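## Task

Get every pill into the compartment for Saturday. A pill that stays there only because the robot is holding or blocking it does not count. At the end, open the grippers and pull the arms away.

## Robot and tools

Robot: two arms, left_arm and right_arm, in a physics simulation. Each has a parallel gripper. The names are labels only and do not describe sides of a camera image. Each arm's joint limits in rad, base to gripper: waist -2.618 to 3.054, shoulder 0.000 to 3.142, elbow 0.000 to 3.142, wrist pitch -1.571 to 1.571, wrist yaw -1.571 to 1.571, wrist roll -2.094 to 2.094. The elbow never quite fully straightens.

Frame: there is one scene frame for everything. The origin sits at table-top height, midway between the arms, roughly 5 to 10 cm in from the near table edge. +x points out across the table, +z points up, and left_arm is on the +y side. Gripper axes: the fingers extend along the gripper's +z and close along its y. end_effector_position is the spot between the finger pads, about 1 cm short of the tips. Reported hand positions can be somewhat wrong, more so when the arm reaches far.

The row format is shared by every tool that moves the arms. It is always one flat list of 16 numbers, even if only one arm moves. The first 8 belong to left_arm: x, y, z, qw, qx, qy, qz, opening. The last 8 are the same for right_arm. x, y, z is an absolute goal position in metres in the scene frame. qw..qz is an absolute goal orientation as a quaternion, w first. Opening runs from -1 (closed) to +1 (fully open, 0.093 m). To hold an arm still, resend its last reported position and quaternion with the opening it should keep. To keep a constant orientation, reuse the same quaternion you sent before, not the reported one, which may drift. The call is refused if any goal lies more than 0.6 m from that arm's last reported position along any gripper axis.

Tools:
- execute_actions {actions, pictures}: actions holds at most one item. An empty list just returns the current state. {"rows": [[16 numbers], ...], "steps": n} runs up to 15 control steps of 1/30 s each (15 by default), one row per step, and repeats the last row if rows run out. {"steps": n} with no rows is a wait of up to 300 steps, counted from the previous result, so your reply time is part of it. A refused call sends nothing to the robot.
- move {target, speed}: target is one 16-number row of absolute poses. Both grippers travel in straight lines and finish together, taking 0.5 to 10 s. speed is in m/s, 0.002 to 0.5, default 0.25. Turning is capped at twice that value in rad/s. The opening is applied at the start. Paths ignore obstacles and the other arm. Grippers can lag behind, drift off the line, or overshoot the speed, especially when the arm is nearly straight. The extra line reads done, off_target, moving, held or fault, lists which limits acted (paced = the pose was clipped; held = steps were blocked), and gives each gripper's distance from its goal.
- wait {seconds}: 0 to 10 s with nothing new sent.
- zoom_image {camera, region}: region is [x0, y0, x1, y1] in pixels, at most 504x504. It enlarges part of the latest image. Cameras: cam_head_left, cam_head_right, cam_high, cam_low, cam_left_wrist, cam_right_wrist, each 504x504.
- finished_scene {scene}: ends scene 1 or 2 for good, grades it, and gives the next task.

Control behaviour: at each step the commanded pose is cut down to within 70 mm and 16 degrees of the measured pose. Inverse kinematics then favours position over orientation. After an action ends, an arm moves at most to its last clipped pose, so check the result and send the remainder. Joint friction can leave the hand up to about 31 mm from its goal, and very small commands may not move it at all. "pose unreachable" and HELD mark steps that the clearance check changed or blocked. A FAULT line means an arm has stopped.

Results: the state line, left_arm: … | right_arm: …, gives each gripper's position and quaternion. When nothing is pending, a Hand target line shows the pose the controller is currently driving toward. grip_measured is the gripper motor reading, +1 open and -1 closed. The pads meet near -0.94, and each mm of object width adds about 0.0208. Each gripper has a fixed offset of up to about 0.02. The motor keeps moving after the pads touch something, so the reading barely shows contact. Commanding further below the width reading squeezes harder, up to roughly 50 to 62 N per pad. Keep sending the same closing number to keep a grip. The last entry of each arm's Joint positions list is the finger gap in metres, which stops at 0. Pictures come with every result unless pictures is false. Calibration for each camera (K, distortion, T_world_to_cam) is provided and may be off by a few degrees or millimetres.

Cautions: pills are tiny, so close fully and move gently, and avoid knocking any of them or the pill box off the table, since that fails the task. Brief tugs on held items or pushes on loose ones may happen. Slow down near contact and don't aim far past a surface. The bar and plate behind the bases can stick up to about 3 cm above the table, and contact with them is not reported. Keep the arms from hitting each other. Holding loads heats the motors: MOTOR HOT appears from 75 °C, 90 °C pauses that arm for 10 s, and 100 °C makes it go limp. Finish by opening the gripper and lifting clear before calling finished_scene.

Each tool is called after ">>>" by a JSON object that holds its "name" and its "arguments", one argument or row to a line.

## Session

>>> {"name": "execute_actions", "arguments": {
  "actions": []
}}

Scene clock: 0.00 s of 5400.00 s.
left_arm: end_effector_position=(+0.5472, +0.3937, +0.3339) grip_measured=+0.989 end_effector_quat_wxyz=(+0.620, +0.061, +0.724, +0.297) | right_arm: end_effector_position=(+0.1160, +0.1464, +0.1889) grip_measured=+0.990 end_effector_quat_wxyz=(-0.493, +0.742, -0.306, +0.335)
Joint positions: left_arm=[ 0.069  1.724  1.425  0.25  -0.289  0.536  0.093] | right_arm=[ 1.675  1.822  1.226  0.032  0.966 -1.289  0.093]
Joint velocities: left_arm=[-0.007  0.002  0.007  0.007 -0.022  0.037  0.001] | right_arm=[-0.017 -0.007  0.007  0.022  0.022  0.022  0.001]
Hand target (left_arm): +0.547, +0.394, +0.334; +0.620, +0.061, +0.724, +0.297
Hand target (right_arm): +0.116, +0.146, +0.189; -0.493, +0.742, -0.306, +0.335

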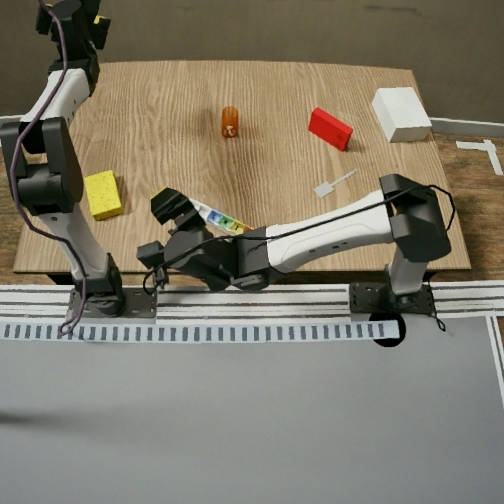

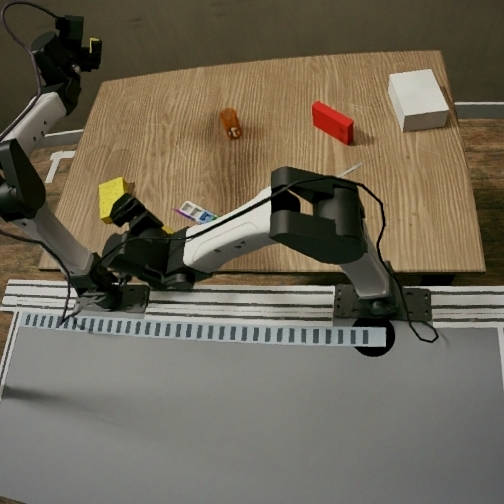

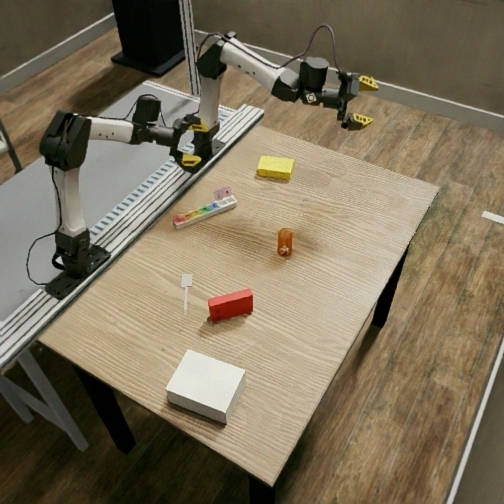

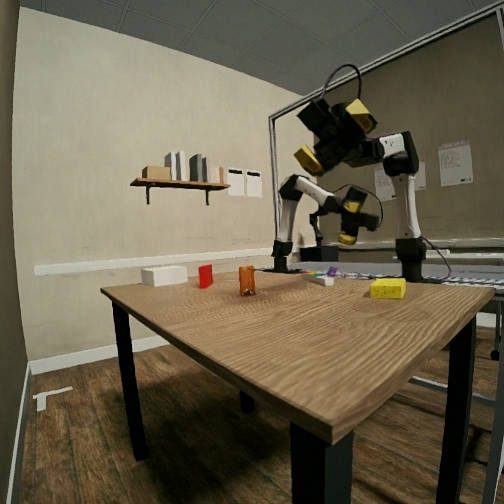

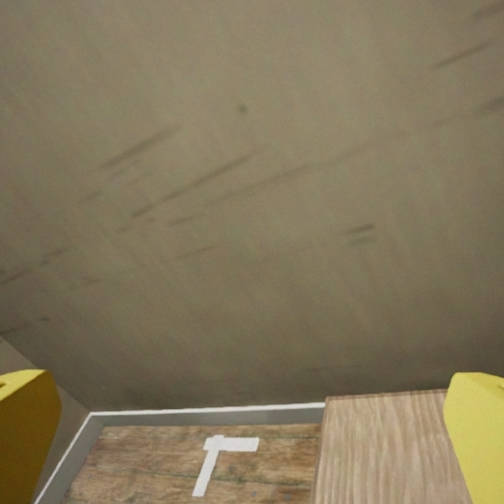

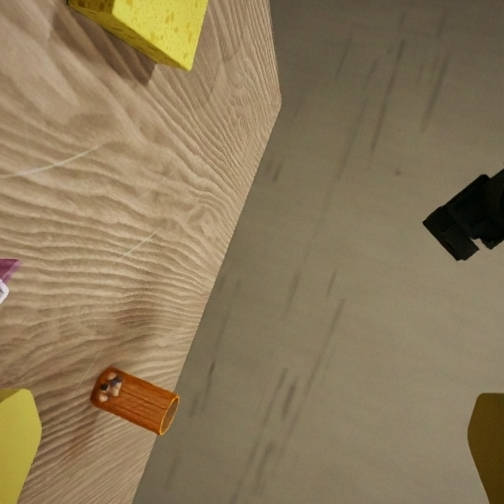

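>>> {"name": "move", "arguments": {
  "target": [0.5472,0.3937,0.3339,0.62,0.061,0.724,0.297,1,0.2,-0.3,0.25,0.2,0,0.98,0,1]
}}

>>> {"name": "zoom_image", "arguments": {
  "camera": "cam_head_left",
  "region": [160,90,320,250]
}}

>>> {"name": "zoom_image", "arguments": {
  "camera": "cam_high",
  "region": [160,170,310,270]
}}

Scene clock: 7.03 s of 5400.00 s.
left_arm: end_effector_position=(+0.5472, +0.3938, +0.3340) grip_measured=+0.989 end_effector_quat_wxyz=(+0.620, +0.061, +0.724, +0.297) | right_arm: end_effector_position=(+0.1964, -0.2975, +0.2445) grip_measured=+0.989 end_effector_quat_wxyz=(+0.202, +0.005, +0.979, -0.002)
Joint positions: left_arm=[ 0.069  1.724  1.425  0.25  -0.289  0.536  0.093] | right_arm=[ 0.279  1.051  1.344 -1.486  0.097  0.223  0.093]
Joint velocities: left_arm=[-0.022 -0.017 -0.002 -0.037 -0.066 -0.081  0.001] | right_arm=[ 0.002 -0.007 -0.012  0.007  0.022  0.081 -0.   ]
Hand target (left_arm): +0.547, +0.394, +0.334; +0.620, +0.061, +0.724, +0.297
Hand target (right_arm): +0.201, -0.296, +0.248; +0.200, +0.005, +0.980, +0.001
Off the commanded pose (left_arm): 0.000 m, 0 deg.
Off the commanded pose (right_arm): 0.007 m, 1 deg.
move: done
camera_calibration (this result's frames):
cam_left_wrist: T_world_to_cam=[[0.275966, -0.829501, -0.485562, 0.336928], [-0.606091, 0.241902, -0.757718, 0.525275], [0.745987, 0.503399, -0.435996, -0.374807], [0, 0, 0, 1]] pos_world=[0.504985, 0.341094, 0.398195]
cam_right_wrist: T_world_to_cam=[[-0.0293356, -0.999496, -0.0121297, -0.289523], [-0.998489, 0.0287375, 0.0468427, 0.231024], [-0.0464705, 0.0134855, -0.998829, 0.337408], [0, 0, 0, 1]] pos_world=[0.237861, -0.300566, 0.322679]

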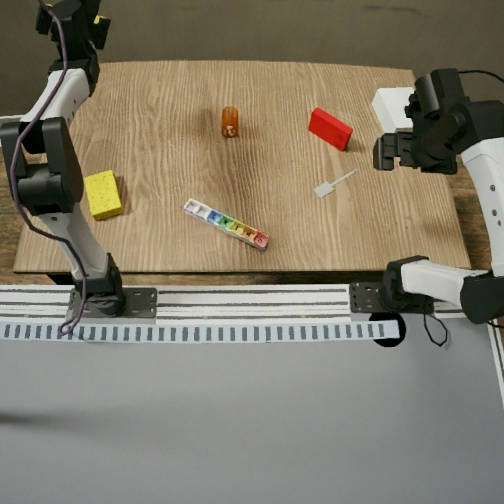

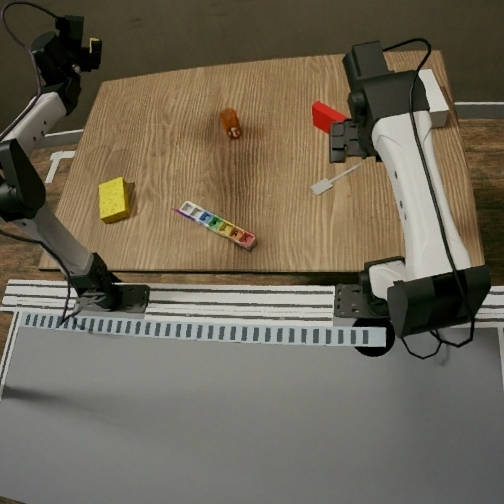

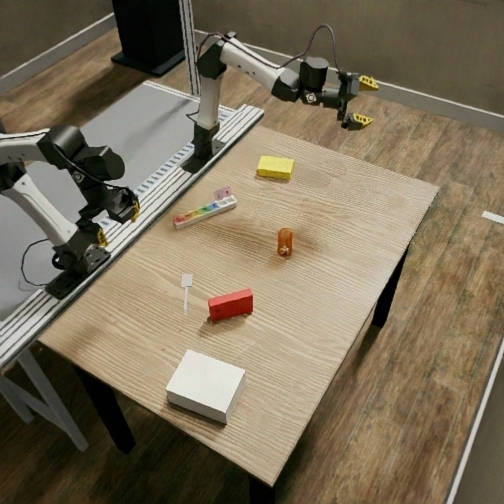

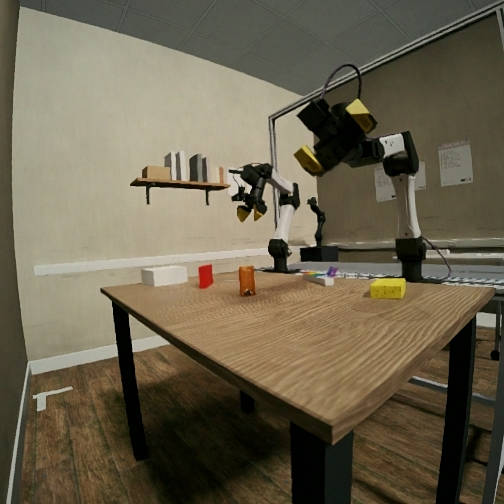

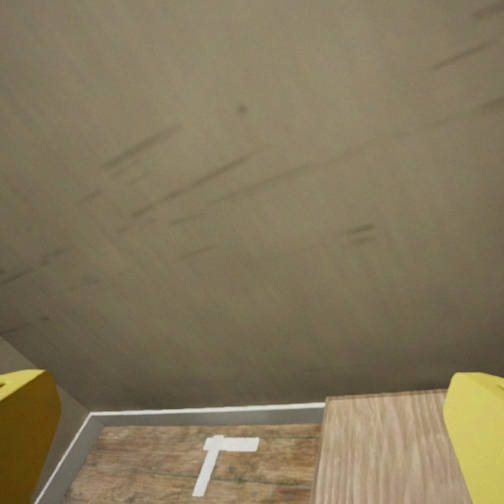

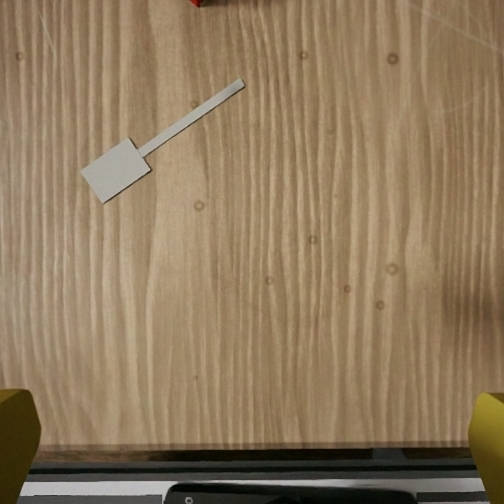

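Region (160, 90, 320, 250) of cam_head_left's 504x504 image, scaled by 3.150, with more detail than that image has.

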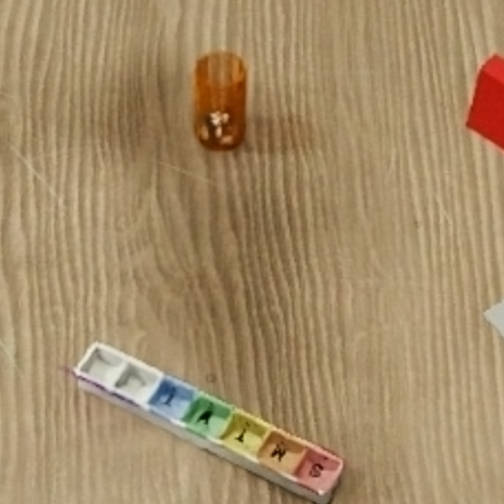

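Region (160, 170, 310, 270) of cam_high's 504x504 image, scaled by 3.360, with more detail than that image has.

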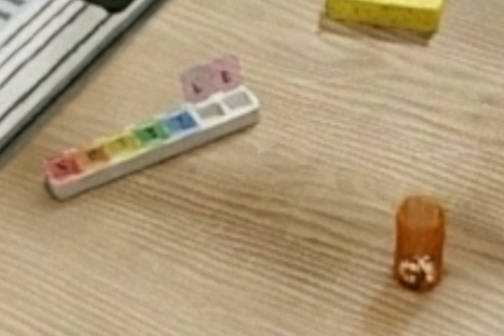

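>>> {"name": "move", "arguments": {
  "target": [0.2,0.13,0.17,0.2,0,0.98,0,1,0.42,-0.09,0.07,0.594,-0.293,0.708,0.246,1]
}}

Scene clock: 12.07 s of 5400.00 s.
left_arm: end_effector_position=(+0.2112, +0.1251, +0.1842) grip_measured=+0.989 end_effector_quat_wxyz=(+0.221, -0.010, +0.975, -0.032) | right_arm: end_effector_position=(+0.4154, -0.0921, +0.0664) grip_measured=+0.989 end_effector_quat_wxyz=(+0.581, -0.292, +0.719, +0.245)
Joint positions: left_arm=[-0.912  1.286  1.235 -1.201 -0.323 -0.872  0.093] | right_arm=[ 0.428  2.046  0.658  1.148 -0.398 -0.071  0.093]
Joint velocities: left_arm=[-0.017 -0.012 -0.012 -0.022  0.037 -0.007  0.001] | right_arm=[-0.002 -0.007 -0.002  0.051 -0.022 -0.007  0.001]
Hand target (left_arm): +0.202, +0.128, +0.167; +0.195, -0.003, +0.981, -0.010
Hand target (right_arm): +0.420, -0.086, +0.072; +0.590, -0.295, +0.709, +0.250
Off the commanded pose (left_arm): 0.019 m, 5 deg.
Off the commanded pose (right_arm): 0.006 m, 2 deg.
move: off_target (left_arm)
camera_calibration (this result's frames):
cam_left_wrist: T_world_to_cam=[[0.0231637, -0.99614, 0.0846697, 0.103264], [-0.999711, -0.0225329, 0.00839829, 0.248251], [-0.00645801, -0.0848397, -0.996374, 0.281565], [0, 0, 0, 1]] pos_world=[0.247605, 0.132347, 0.269716]
cam_right_wrist: T_world_to_cam=[[0.705812, -0.707442, -0.0368071, -0.356842], [-0.454113, -0.411966, -0.789978, 0.240983], [0.5437, 0.574291, -0.61203, -0.0521595], [0, 0, 0, 1]] pos_world=[0.389656, -0.123213, 0.145314]

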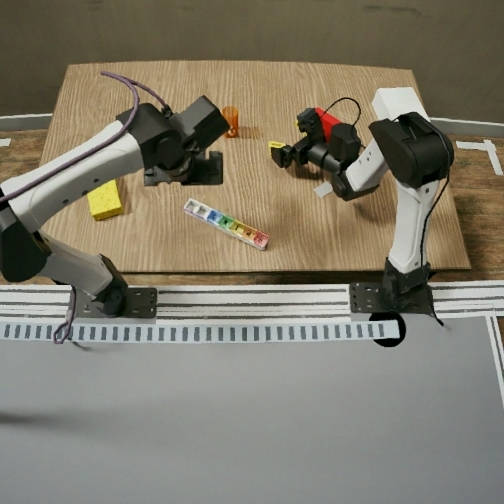

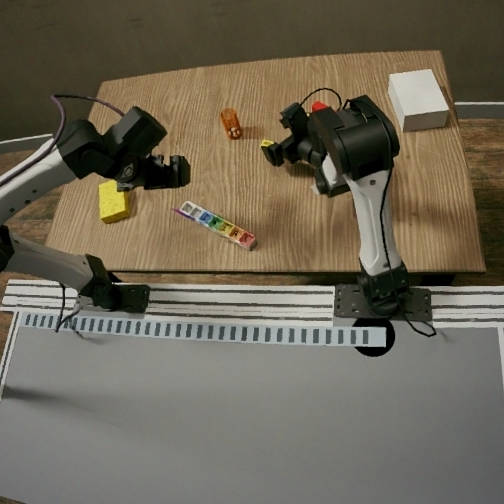

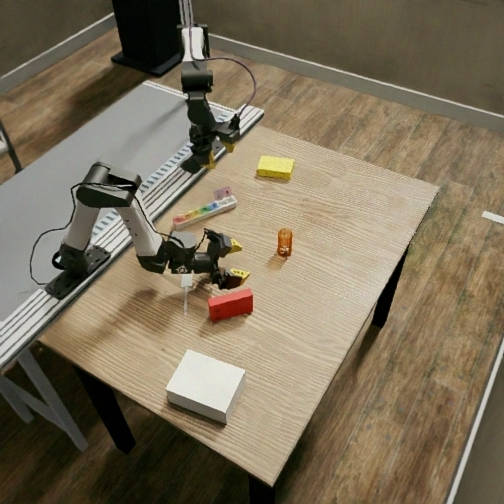

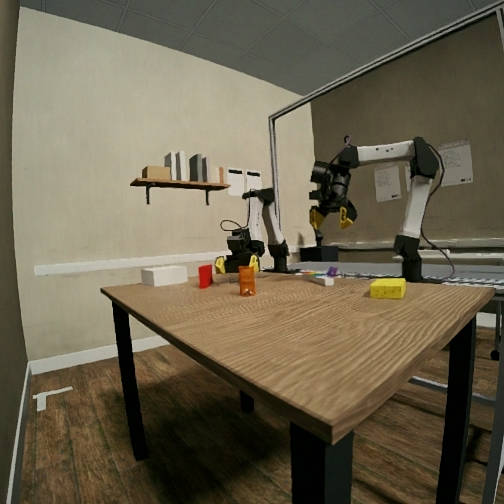

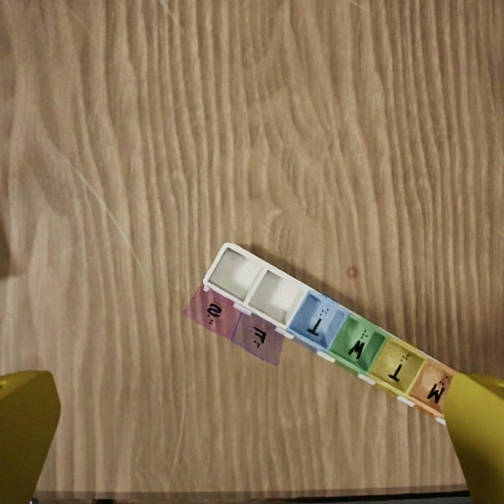

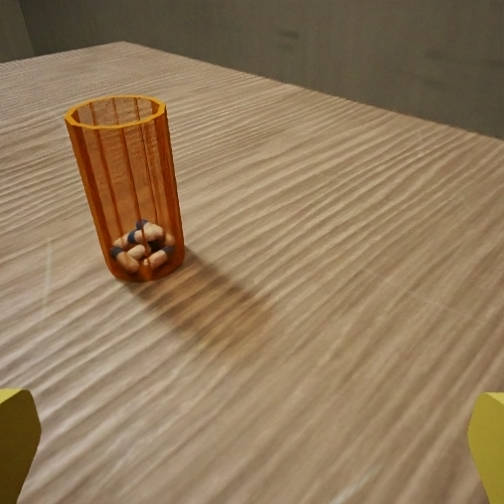

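>>> {"name": "move", "arguments": {
  "target": [0.14,0.125,0.1,0.251,0.234,0.937,-0.063,-1,0.41,-0.01,0.05,0.594,-0.293,0.708,0.246,1],
  "speed": 0.15
}}

Scene clock: 14.93 s of 5400.00 s.
left_arm: end_effector_position=(+0.1435, +0.1226, +0.1061) grip_measured=-1.000 end_effector_quat_wxyz=(+0.252, +0.224, +0.939, -0.064) | right_arm: end_effector_position=(+0.4035, -0.0156, +0.0458) grip_measured=+0.989 end_effector_quat_wxyz=(+0.584, -0.298, +0.715, +0.243)
Joint positions: left_arm=[-1.153  0.984  0.724 -0.9   -0.322 -0.608  0.   ] | right_arm=[ 0.648  2.19   0.77   1.201 -0.187 -0.032  0.093]
Joint velocities: left_arm=[-0.032 -0.007 -0.002  0.007 -0.037 -0.007  0.   ] | right_arm=[-0.007 -0.002 -0.002  0.007 -0.007 -0.051 -0.   ]
Hand target (left_arm): +0.140, +0.124, +0.100; +0.250, +0.235, +0.937, -0.062
Hand target (right_arm): +0.409, -0.011, +0.050; +0.594, -0.294, +0.708, +0.245
Off the commanded pose (left_arm): 0.007 m, 1 deg.
Off the commanded pose (right_arm): 0.010 m, 2 deg.
move: done
camera_calibration (this result's frames):
cam_left_wrist: T_world_to_cam=[[-0.438704, -0.898203, 0.0277567, 0.169337], [-0.897151, 0.436, -0.070887, 0.118642], [0.051569, -0.0560004, -0.997098, 0.191249], [0, 0, 0, 1]] pos_world=[0.170866, 0.111082, 0.194404]
cam_right_wrist: T_world_to_cam=[[0.711359, -0.702466, -0.0225829, -0.297901], [-0.440083, -0.420141, -0.793605, 0.245214], [0.547993, 0.574476, -0.608014, -0.104224], [0, 0, 0, 1]] pos_world=[0.376943, -0.046367, 0.124506]

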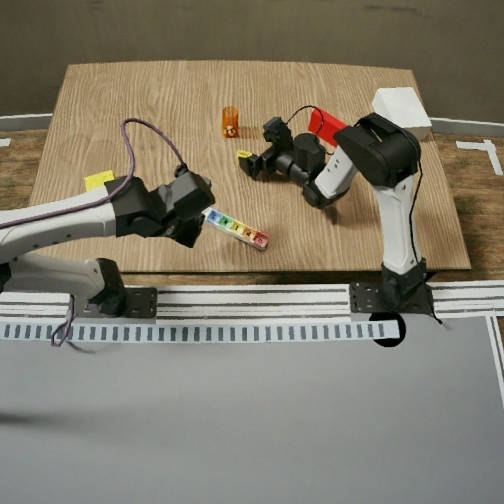

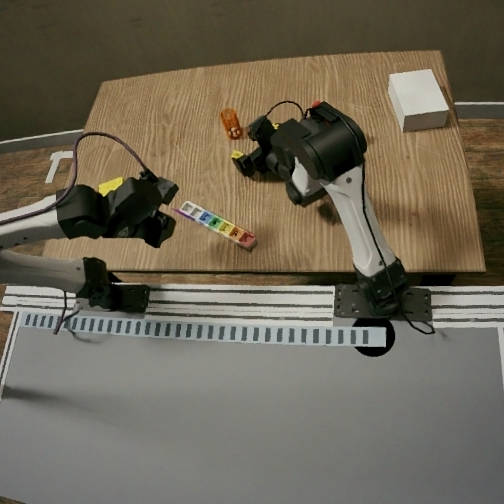

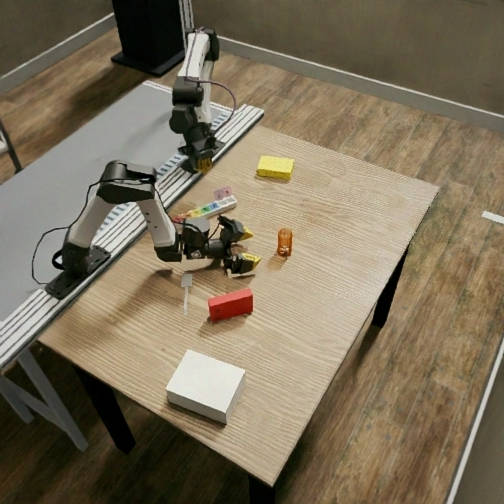

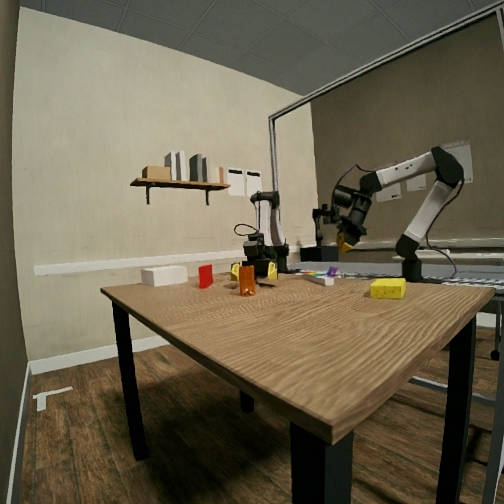

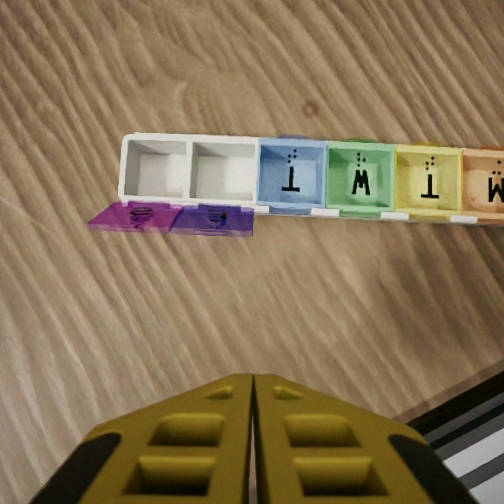

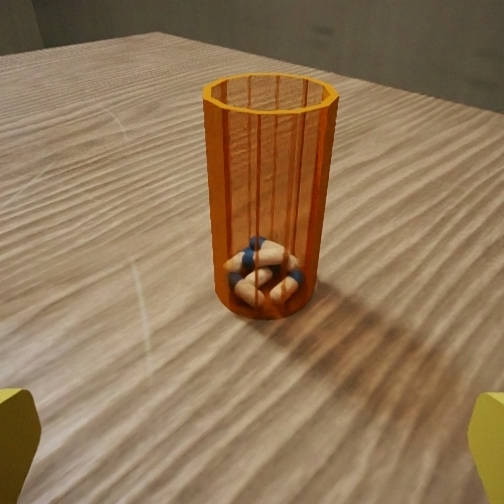

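>>> {"name": "move", "arguments": {
  "target": [0.146,0.13,0.04,0.251,0.234,0.937,-0.063,-1,0.482,0.056,0.047,0.594,-0.293,0.708,0.246,1],
  "speed": 0.08
}}

Scene clock: 17.30 s of 5400.00 s.
left_arm: end_effector_position=(+0.1480, +0.1247, +0.0514) grip_measured=-1.000 end_effector_quat_wxyz=(+0.263, +0.230, +0.934, -0.071) | right_arm: end_effector_position=(+0.4779, +0.0519, +0.0471) grip_measured=+0.989 end_effector_quat_wxyz=(+0.591, -0.296, +0.709, +0.245)
Joint positions: left_arm=[-1.123  0.984  0.491 -0.627 -0.315 -0.557  0.   ] | right_arm=[ 0.68   2.403  1.243  0.96  -0.154 -0.025  0.093]
Joint velocities: left_arm=[-0.012 -0.007  0.012 -0.051 -0.037  0.066  0.   ] | right_arm=[-0.002 -0.002 -0.012  0.051 -0.051  0.007  0.   ]
Hand target (left_arm): +0.146, +0.130, +0.040; +0.251, +0.234, +0.937, -0.063
Hand target (right_arm): +0.481, +0.057, +0.048; +0.594, -0.293, +0.708, +0.246
Off the commanded pose (left_arm): 0.013 m, 2 deg.
Off the commanded pose (right_arm): 0.006 m, 1 deg.
move: off_target (left_arm)
camera_calibration (this result's frames):
cam_left_wrist: T_world_to_cam=[[-0.454014, -0.890419, 0.0320271, 0.175731], [-0.888016, 0.449267, -0.0979161, 0.116242], [0.0727976, -0.0728958, -0.994679, 0.135475], [0, 0, 0, 1]] pos_world=[0.173147, 0.114127, 0.140508]
cam_right_wrist: T_world_to_cam=[[0.710361, -0.703554, -0.019976, -0.302975], [-0.429266, -0.410578, -0.804461, 0.302165], [0.55778, 0.580032, -0.59367, -0.188594], [0, 0, 0, 1]] pos_world=[0.450125, 0.020293, 0.125065]

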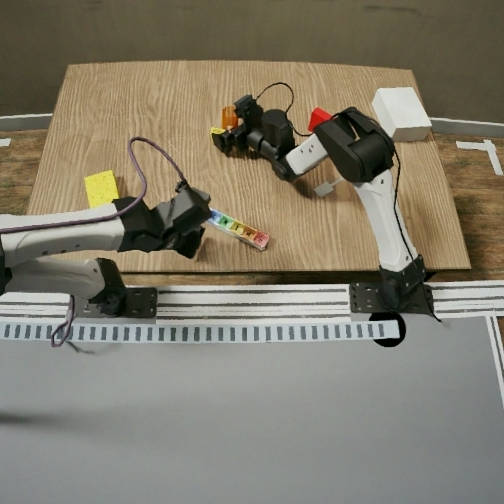

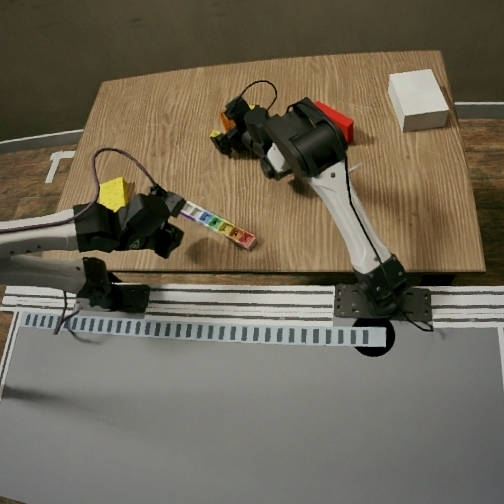

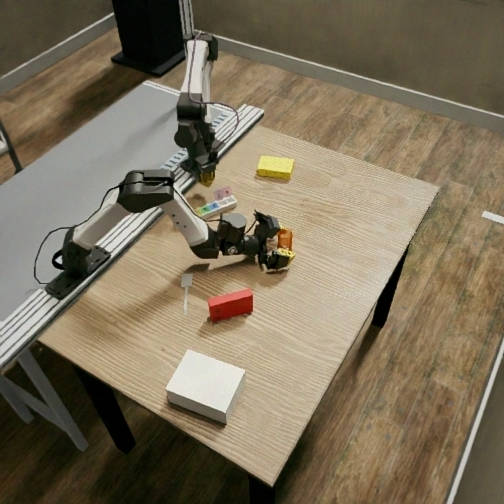

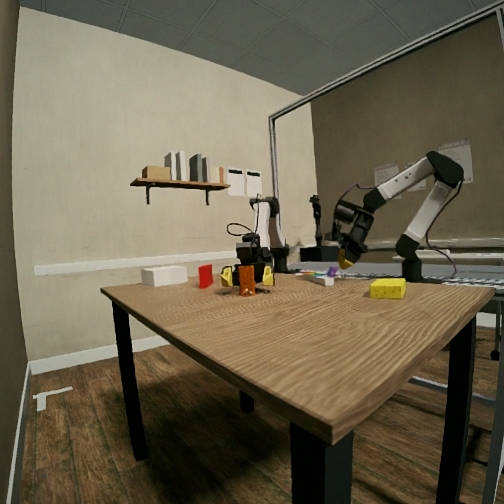

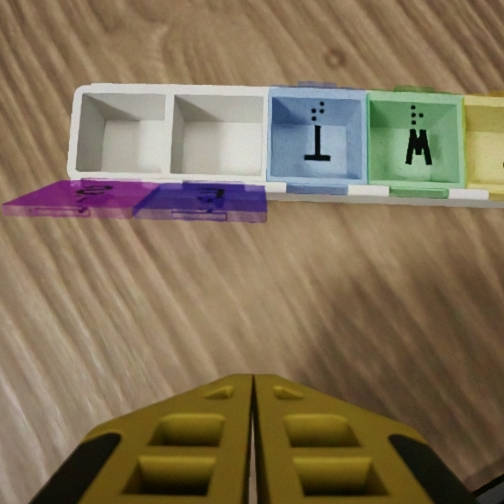

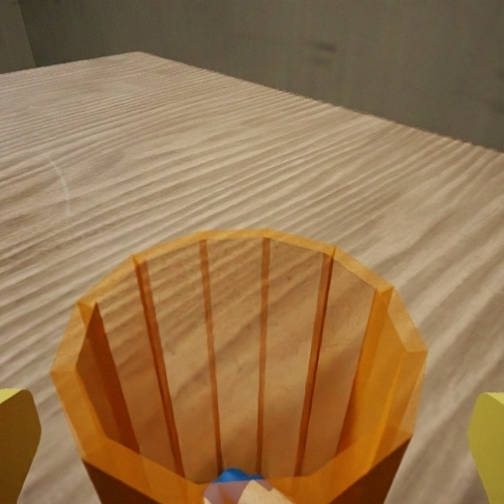

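>>> {"name": "move", "arguments": {
  "target": [0.215,0.095,0.043,0.251,0.234,0.937,-0.063,-1,0.482,0.056,0.047,0.594,-0.293,0.708,0.246,-0.27],
  "speed": 0.03
}}

Scene clock: 20.30 s of 5400.00 s.
left_arm: end_effector_position=(+0.2109, +0.0996, +0.0428) grip_measured=-1.000 end_effector_quat_wxyz=(+0.253, +0.233, +0.937, -0.059) | right_arm: end_effector_position=(+0.4779, +0.0519, +0.0469) grip_measured=-0.250 end_effector_quat_wxyz=(+0.591, -0.296, +0.710, +0.244)
Joint positions: left_arm=[-0.904  1.29   0.623 -0.432 -0.22  -0.354  0.   ] | right_arm=[ 0.68   2.403  1.243  0.959 -0.154 -0.025  0.033]
Joint velocities: left_arm=[-0.022 -0.017  0.022 -0.007 -0.066  0.022  0.   ] | right_arm=[ 0.007 -0.007 -0.007  0.007 -0.051  0.007 -0.   ]
Hand target (left_arm): +0.215, +0.096, +0.044; +0.253, +0.234, +0.937, -0.064
Hand target (right_arm): +0.482, +0.056, +0.047; +0.594, -0.293, +0.708, +0.246
Off the commanded pose (left_arm): 0.006 m, 1 deg.
Off the commanded pose (right_arm): 0.006 m, 1 deg.
move: done
camera_calibration (this result's frames):
cam_left_wrist: T_world_to_cam=[[-0.453072, -0.891386, 0.0125072, 0.182939], [-0.889587, 0.451155, -0.0713745, 0.181524], [0.0579796, -0.043464, -0.997371, 0.120792], [0, 0, 0, 1]] pos_world=[0.237362, 0.086424, 0.131143]
cam_right_wrist: T_world_to_cam=[[0.710345, -0.703567, -0.0200962, -0.302961], [-0.429763, -0.410938, -0.804011, 0.302235], [0.557417, 0.579762, -0.594274, -0.188458], [0, 0, 0, 1]] pos_world=[0.450146, 0.0203073, 0.124916]

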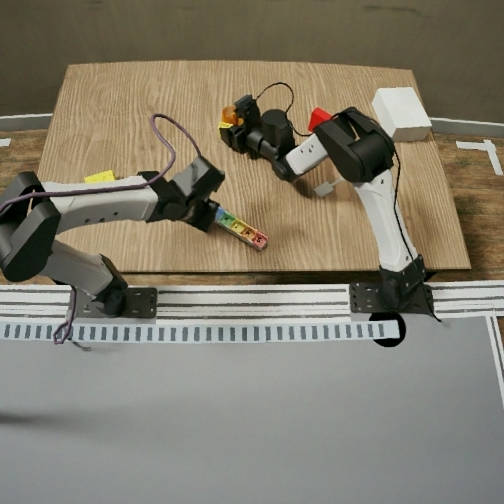

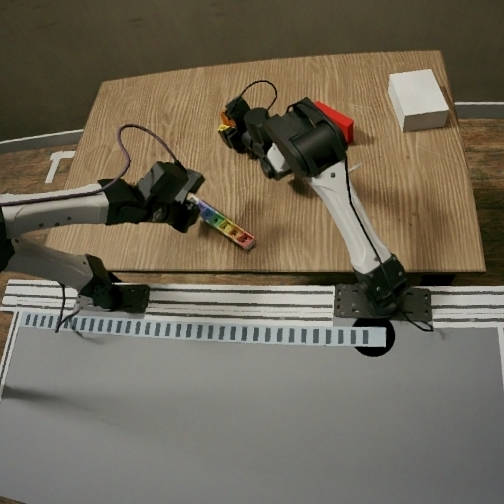

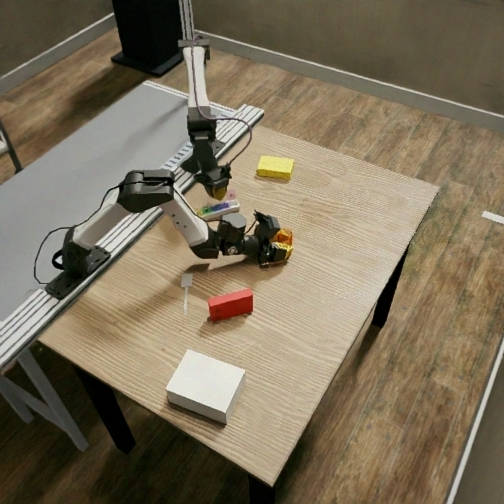

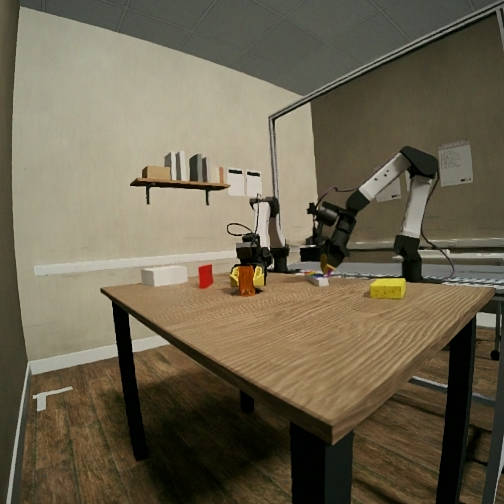

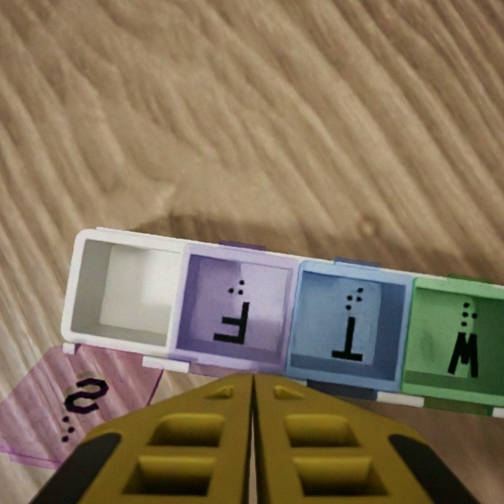

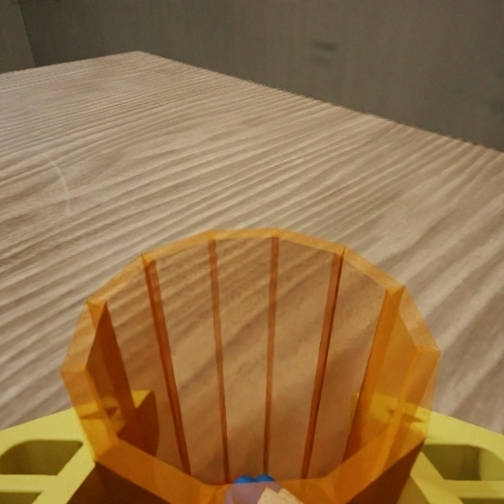

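>>> {"name": "move", "arguments": {
  "target": [0.19,0.11,0.11,0.251,0.234,0.937,-0.063,-1,0.46,0.05,0.12,0.594,-0.293,0.708,0.246,-0.27],
  "speed": 0.1
}}

>>> {"name": "move", "arguments": {
  "target": [0.21,0.23,0.15,0.346,0.52,0.742,-0.243,-1,0.29,0.088,0.09,0.478,-0.793,0.362,-0.11,-0.27],
  "speed": 0.12
}}

Scene clock: 22.73 s of 5400.00 s.
left_arm: end_effector_position=(+0.1929, +0.1094, +0.1060) grip_measured=-1.000 end_effector_quat_wxyz=(+0.252, +0.233, +0.937, -0.065) | right_arm: end_effector_position=(+0.4649, +0.0502, +0.1178) grip_measured=-0.250 end_effector_quat_wxyz=(+0.595, -0.295, +0.706, +0.246)
Joint positions: left_arm=[-0.941  1.128  0.785 -0.757 -0.227 -0.389  0.   ] | right_arm=[ 0.694  2.182  1.198  0.796 -0.141 -0.022  0.033]
Joint velocities: left_arm=[-0.002  0.002 -0.012  0.022 -0.051 -0.051  0.   ] | right_arm=[-0.007  0.002 -0.007 -0.125  0.022 -0.022 -0.   ]
Hand target (left_arm): +0.190, +0.110, +0.110; +0.251, +0.234, +0.937, -0.063
Hand target (right_arm): +0.460, +0.049, +0.120; +0.594, -0.293, +0.708, +0.246
Off the commanded pose (left_arm): 0.005 m, 0 deg.
Off the commanded pose (right_arm): 0.005 m, 0 deg.
move: done
camera_calibration (this result's frames):
cam_left_wrist: T_world_to_cam=[[-0.45579, -0.889767, 0.0238683, 0.181956], [-0.88844, 0.453152, -0.0729994, 0.16536], [0.0541365, -0.0544779, -0.997046, 0.187277], [0, 0, 0, 1]] pos_world=[0.219708, 0.0971683, 0.194452]
cam_right_wrist: T_world_to_cam=[[0.710417, -0.703545, -0.0182015, -0.293705], [-0.421895, -0.405031, -0.811144, 0.349894], [0.563304, 0.58393, -0.584563, -0.142235], [0, 0, 0, 1]] pos_world=[0.436394, 0.0181383, 0.195323]

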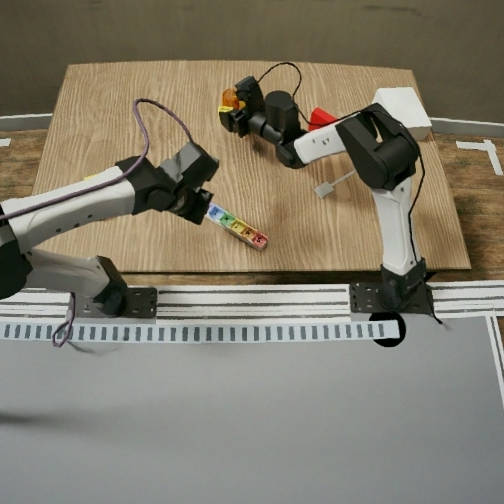

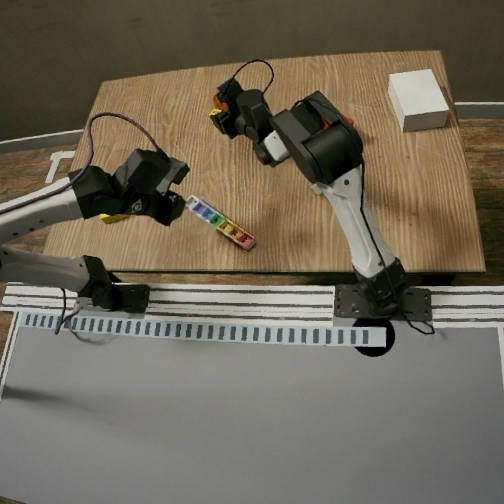

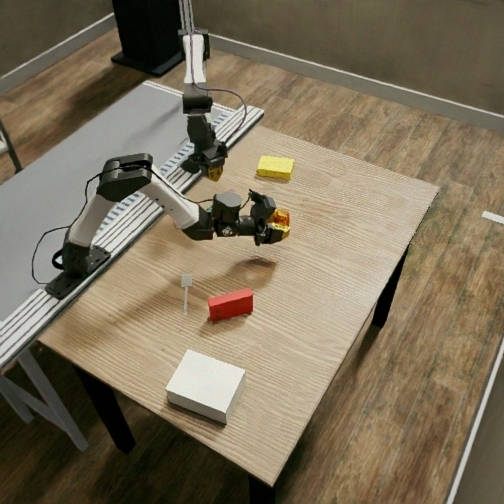

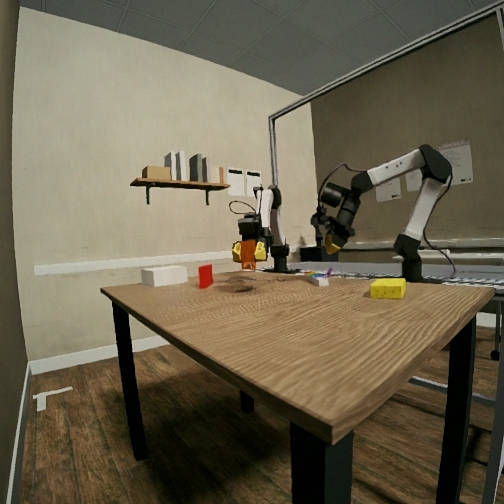

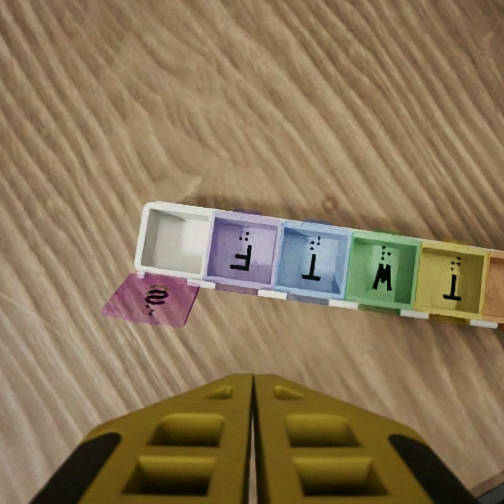

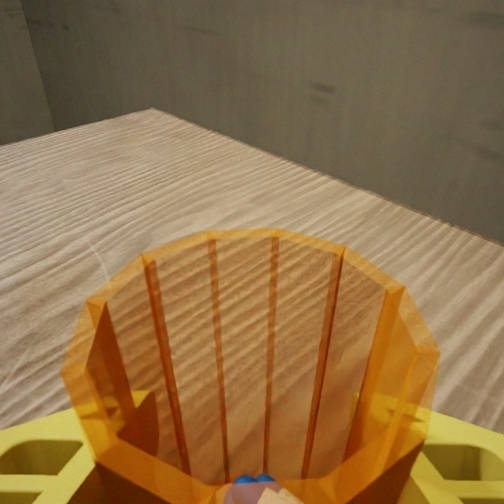

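Scene clock: 29.27 s of 5400.00 s.
left_arm: end_effector_position=(+0.2098, +0.2281, +0.1494) grip_measured=-1.000 end_effector_quat_wxyz=(+0.357, +0.523, +0.739, -0.230) | right_arm: end_effector_position=(+0.2928, +0.0873, +0.0851) grip_measured=-0.249 end_effector_quat_wxyz=(-0.475, +0.793, -0.367, +0.107)
Joint positions: left_arm=[ 0.271  1.102  0.838 -1.175  0.852  1.451  0.   ] | right_arm=[ 1.027  1.868  0.982  0.319  0.047 -1.316  0.033]
Joint velocities: left_arm=[ 0.002  0.007  0.002 -0.095 -0.007  0.037  0.   ] | right_arm=[ 0.012 -0.007  0.007  0.022 -0.081 -0.007  0.   ]
Hand target (left_arm): +0.210, +0.230, +0.152; +0.355, +0.520, +0.741, -0.235
Hand target (right_arm): +0.289, +0.084, +0.089; -0.476, +0.793, -0.363, +0.112
Off the commanded pose (left_arm): 0.002 m, 2 deg.
Off the commanded pose (right_arm): 0.006 m, 1 deg.
move: done
camera_calibration (this result's frames):
cam_left_wrist: T_world_to_cam=[[-0.934715, -0.355259, -0.00989633, 0.277791], [-0.320135, 0.85374, -0.41066, -0.0304599], [0.15434, -0.380682, -0.911735, 0.276692], [0, 0, 0, 1]] pos_world=[0.2072, 0.230024, 0.24251]
cam_right_wrist: T_world_to_cam=[[0.498175, 0.268726, 0.824383, -0.24048], [0.401871, -0.914037, 0.0550995, -0.00471071], [0.768324, 0.303847, -0.563344, -0.123453], [0, 0, 0, 1]] pos_world=[0.216546, 0.0978283, 0.128961]

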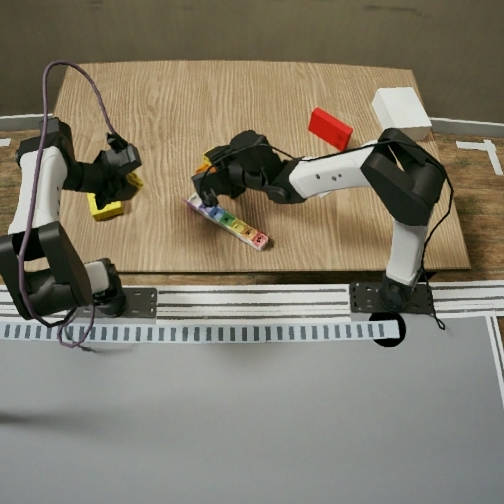

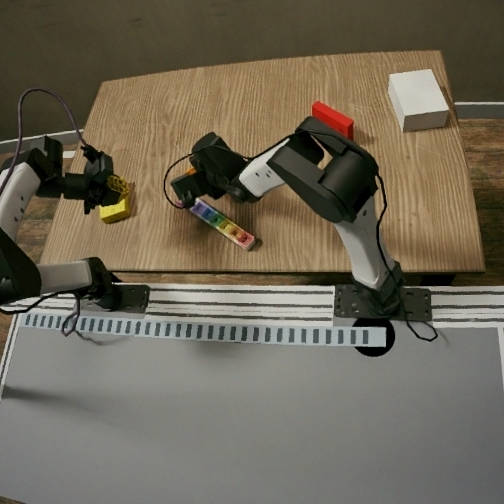

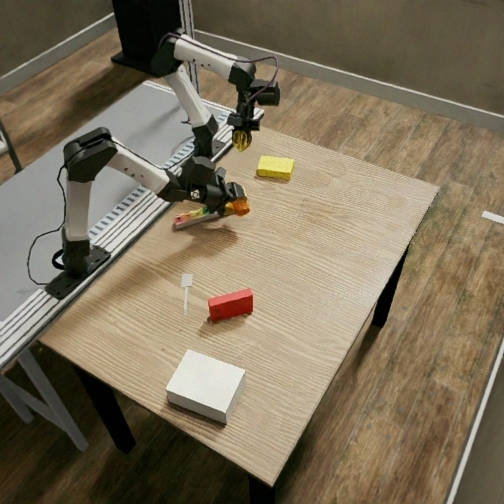

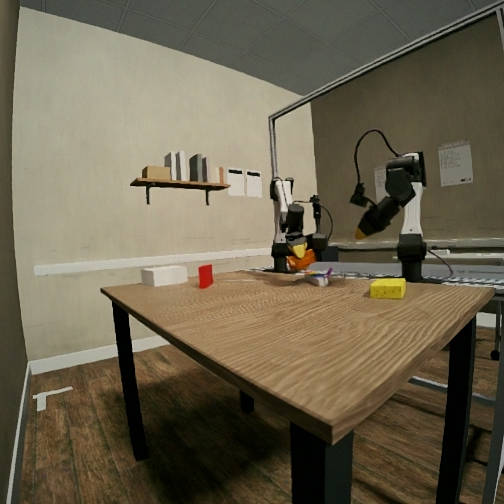

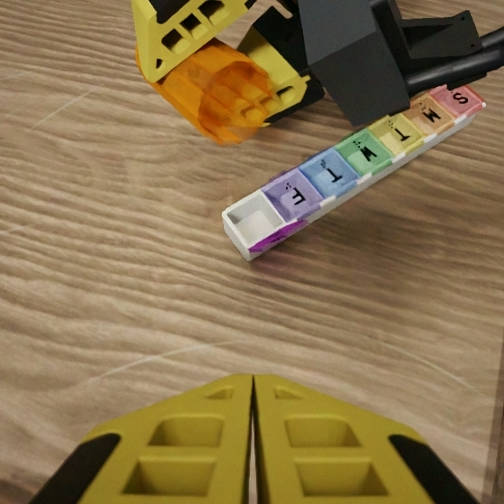

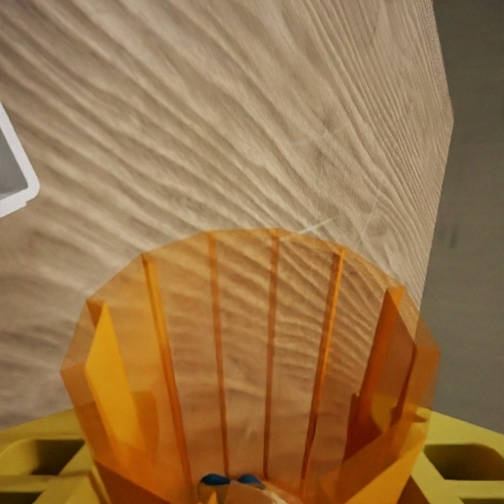

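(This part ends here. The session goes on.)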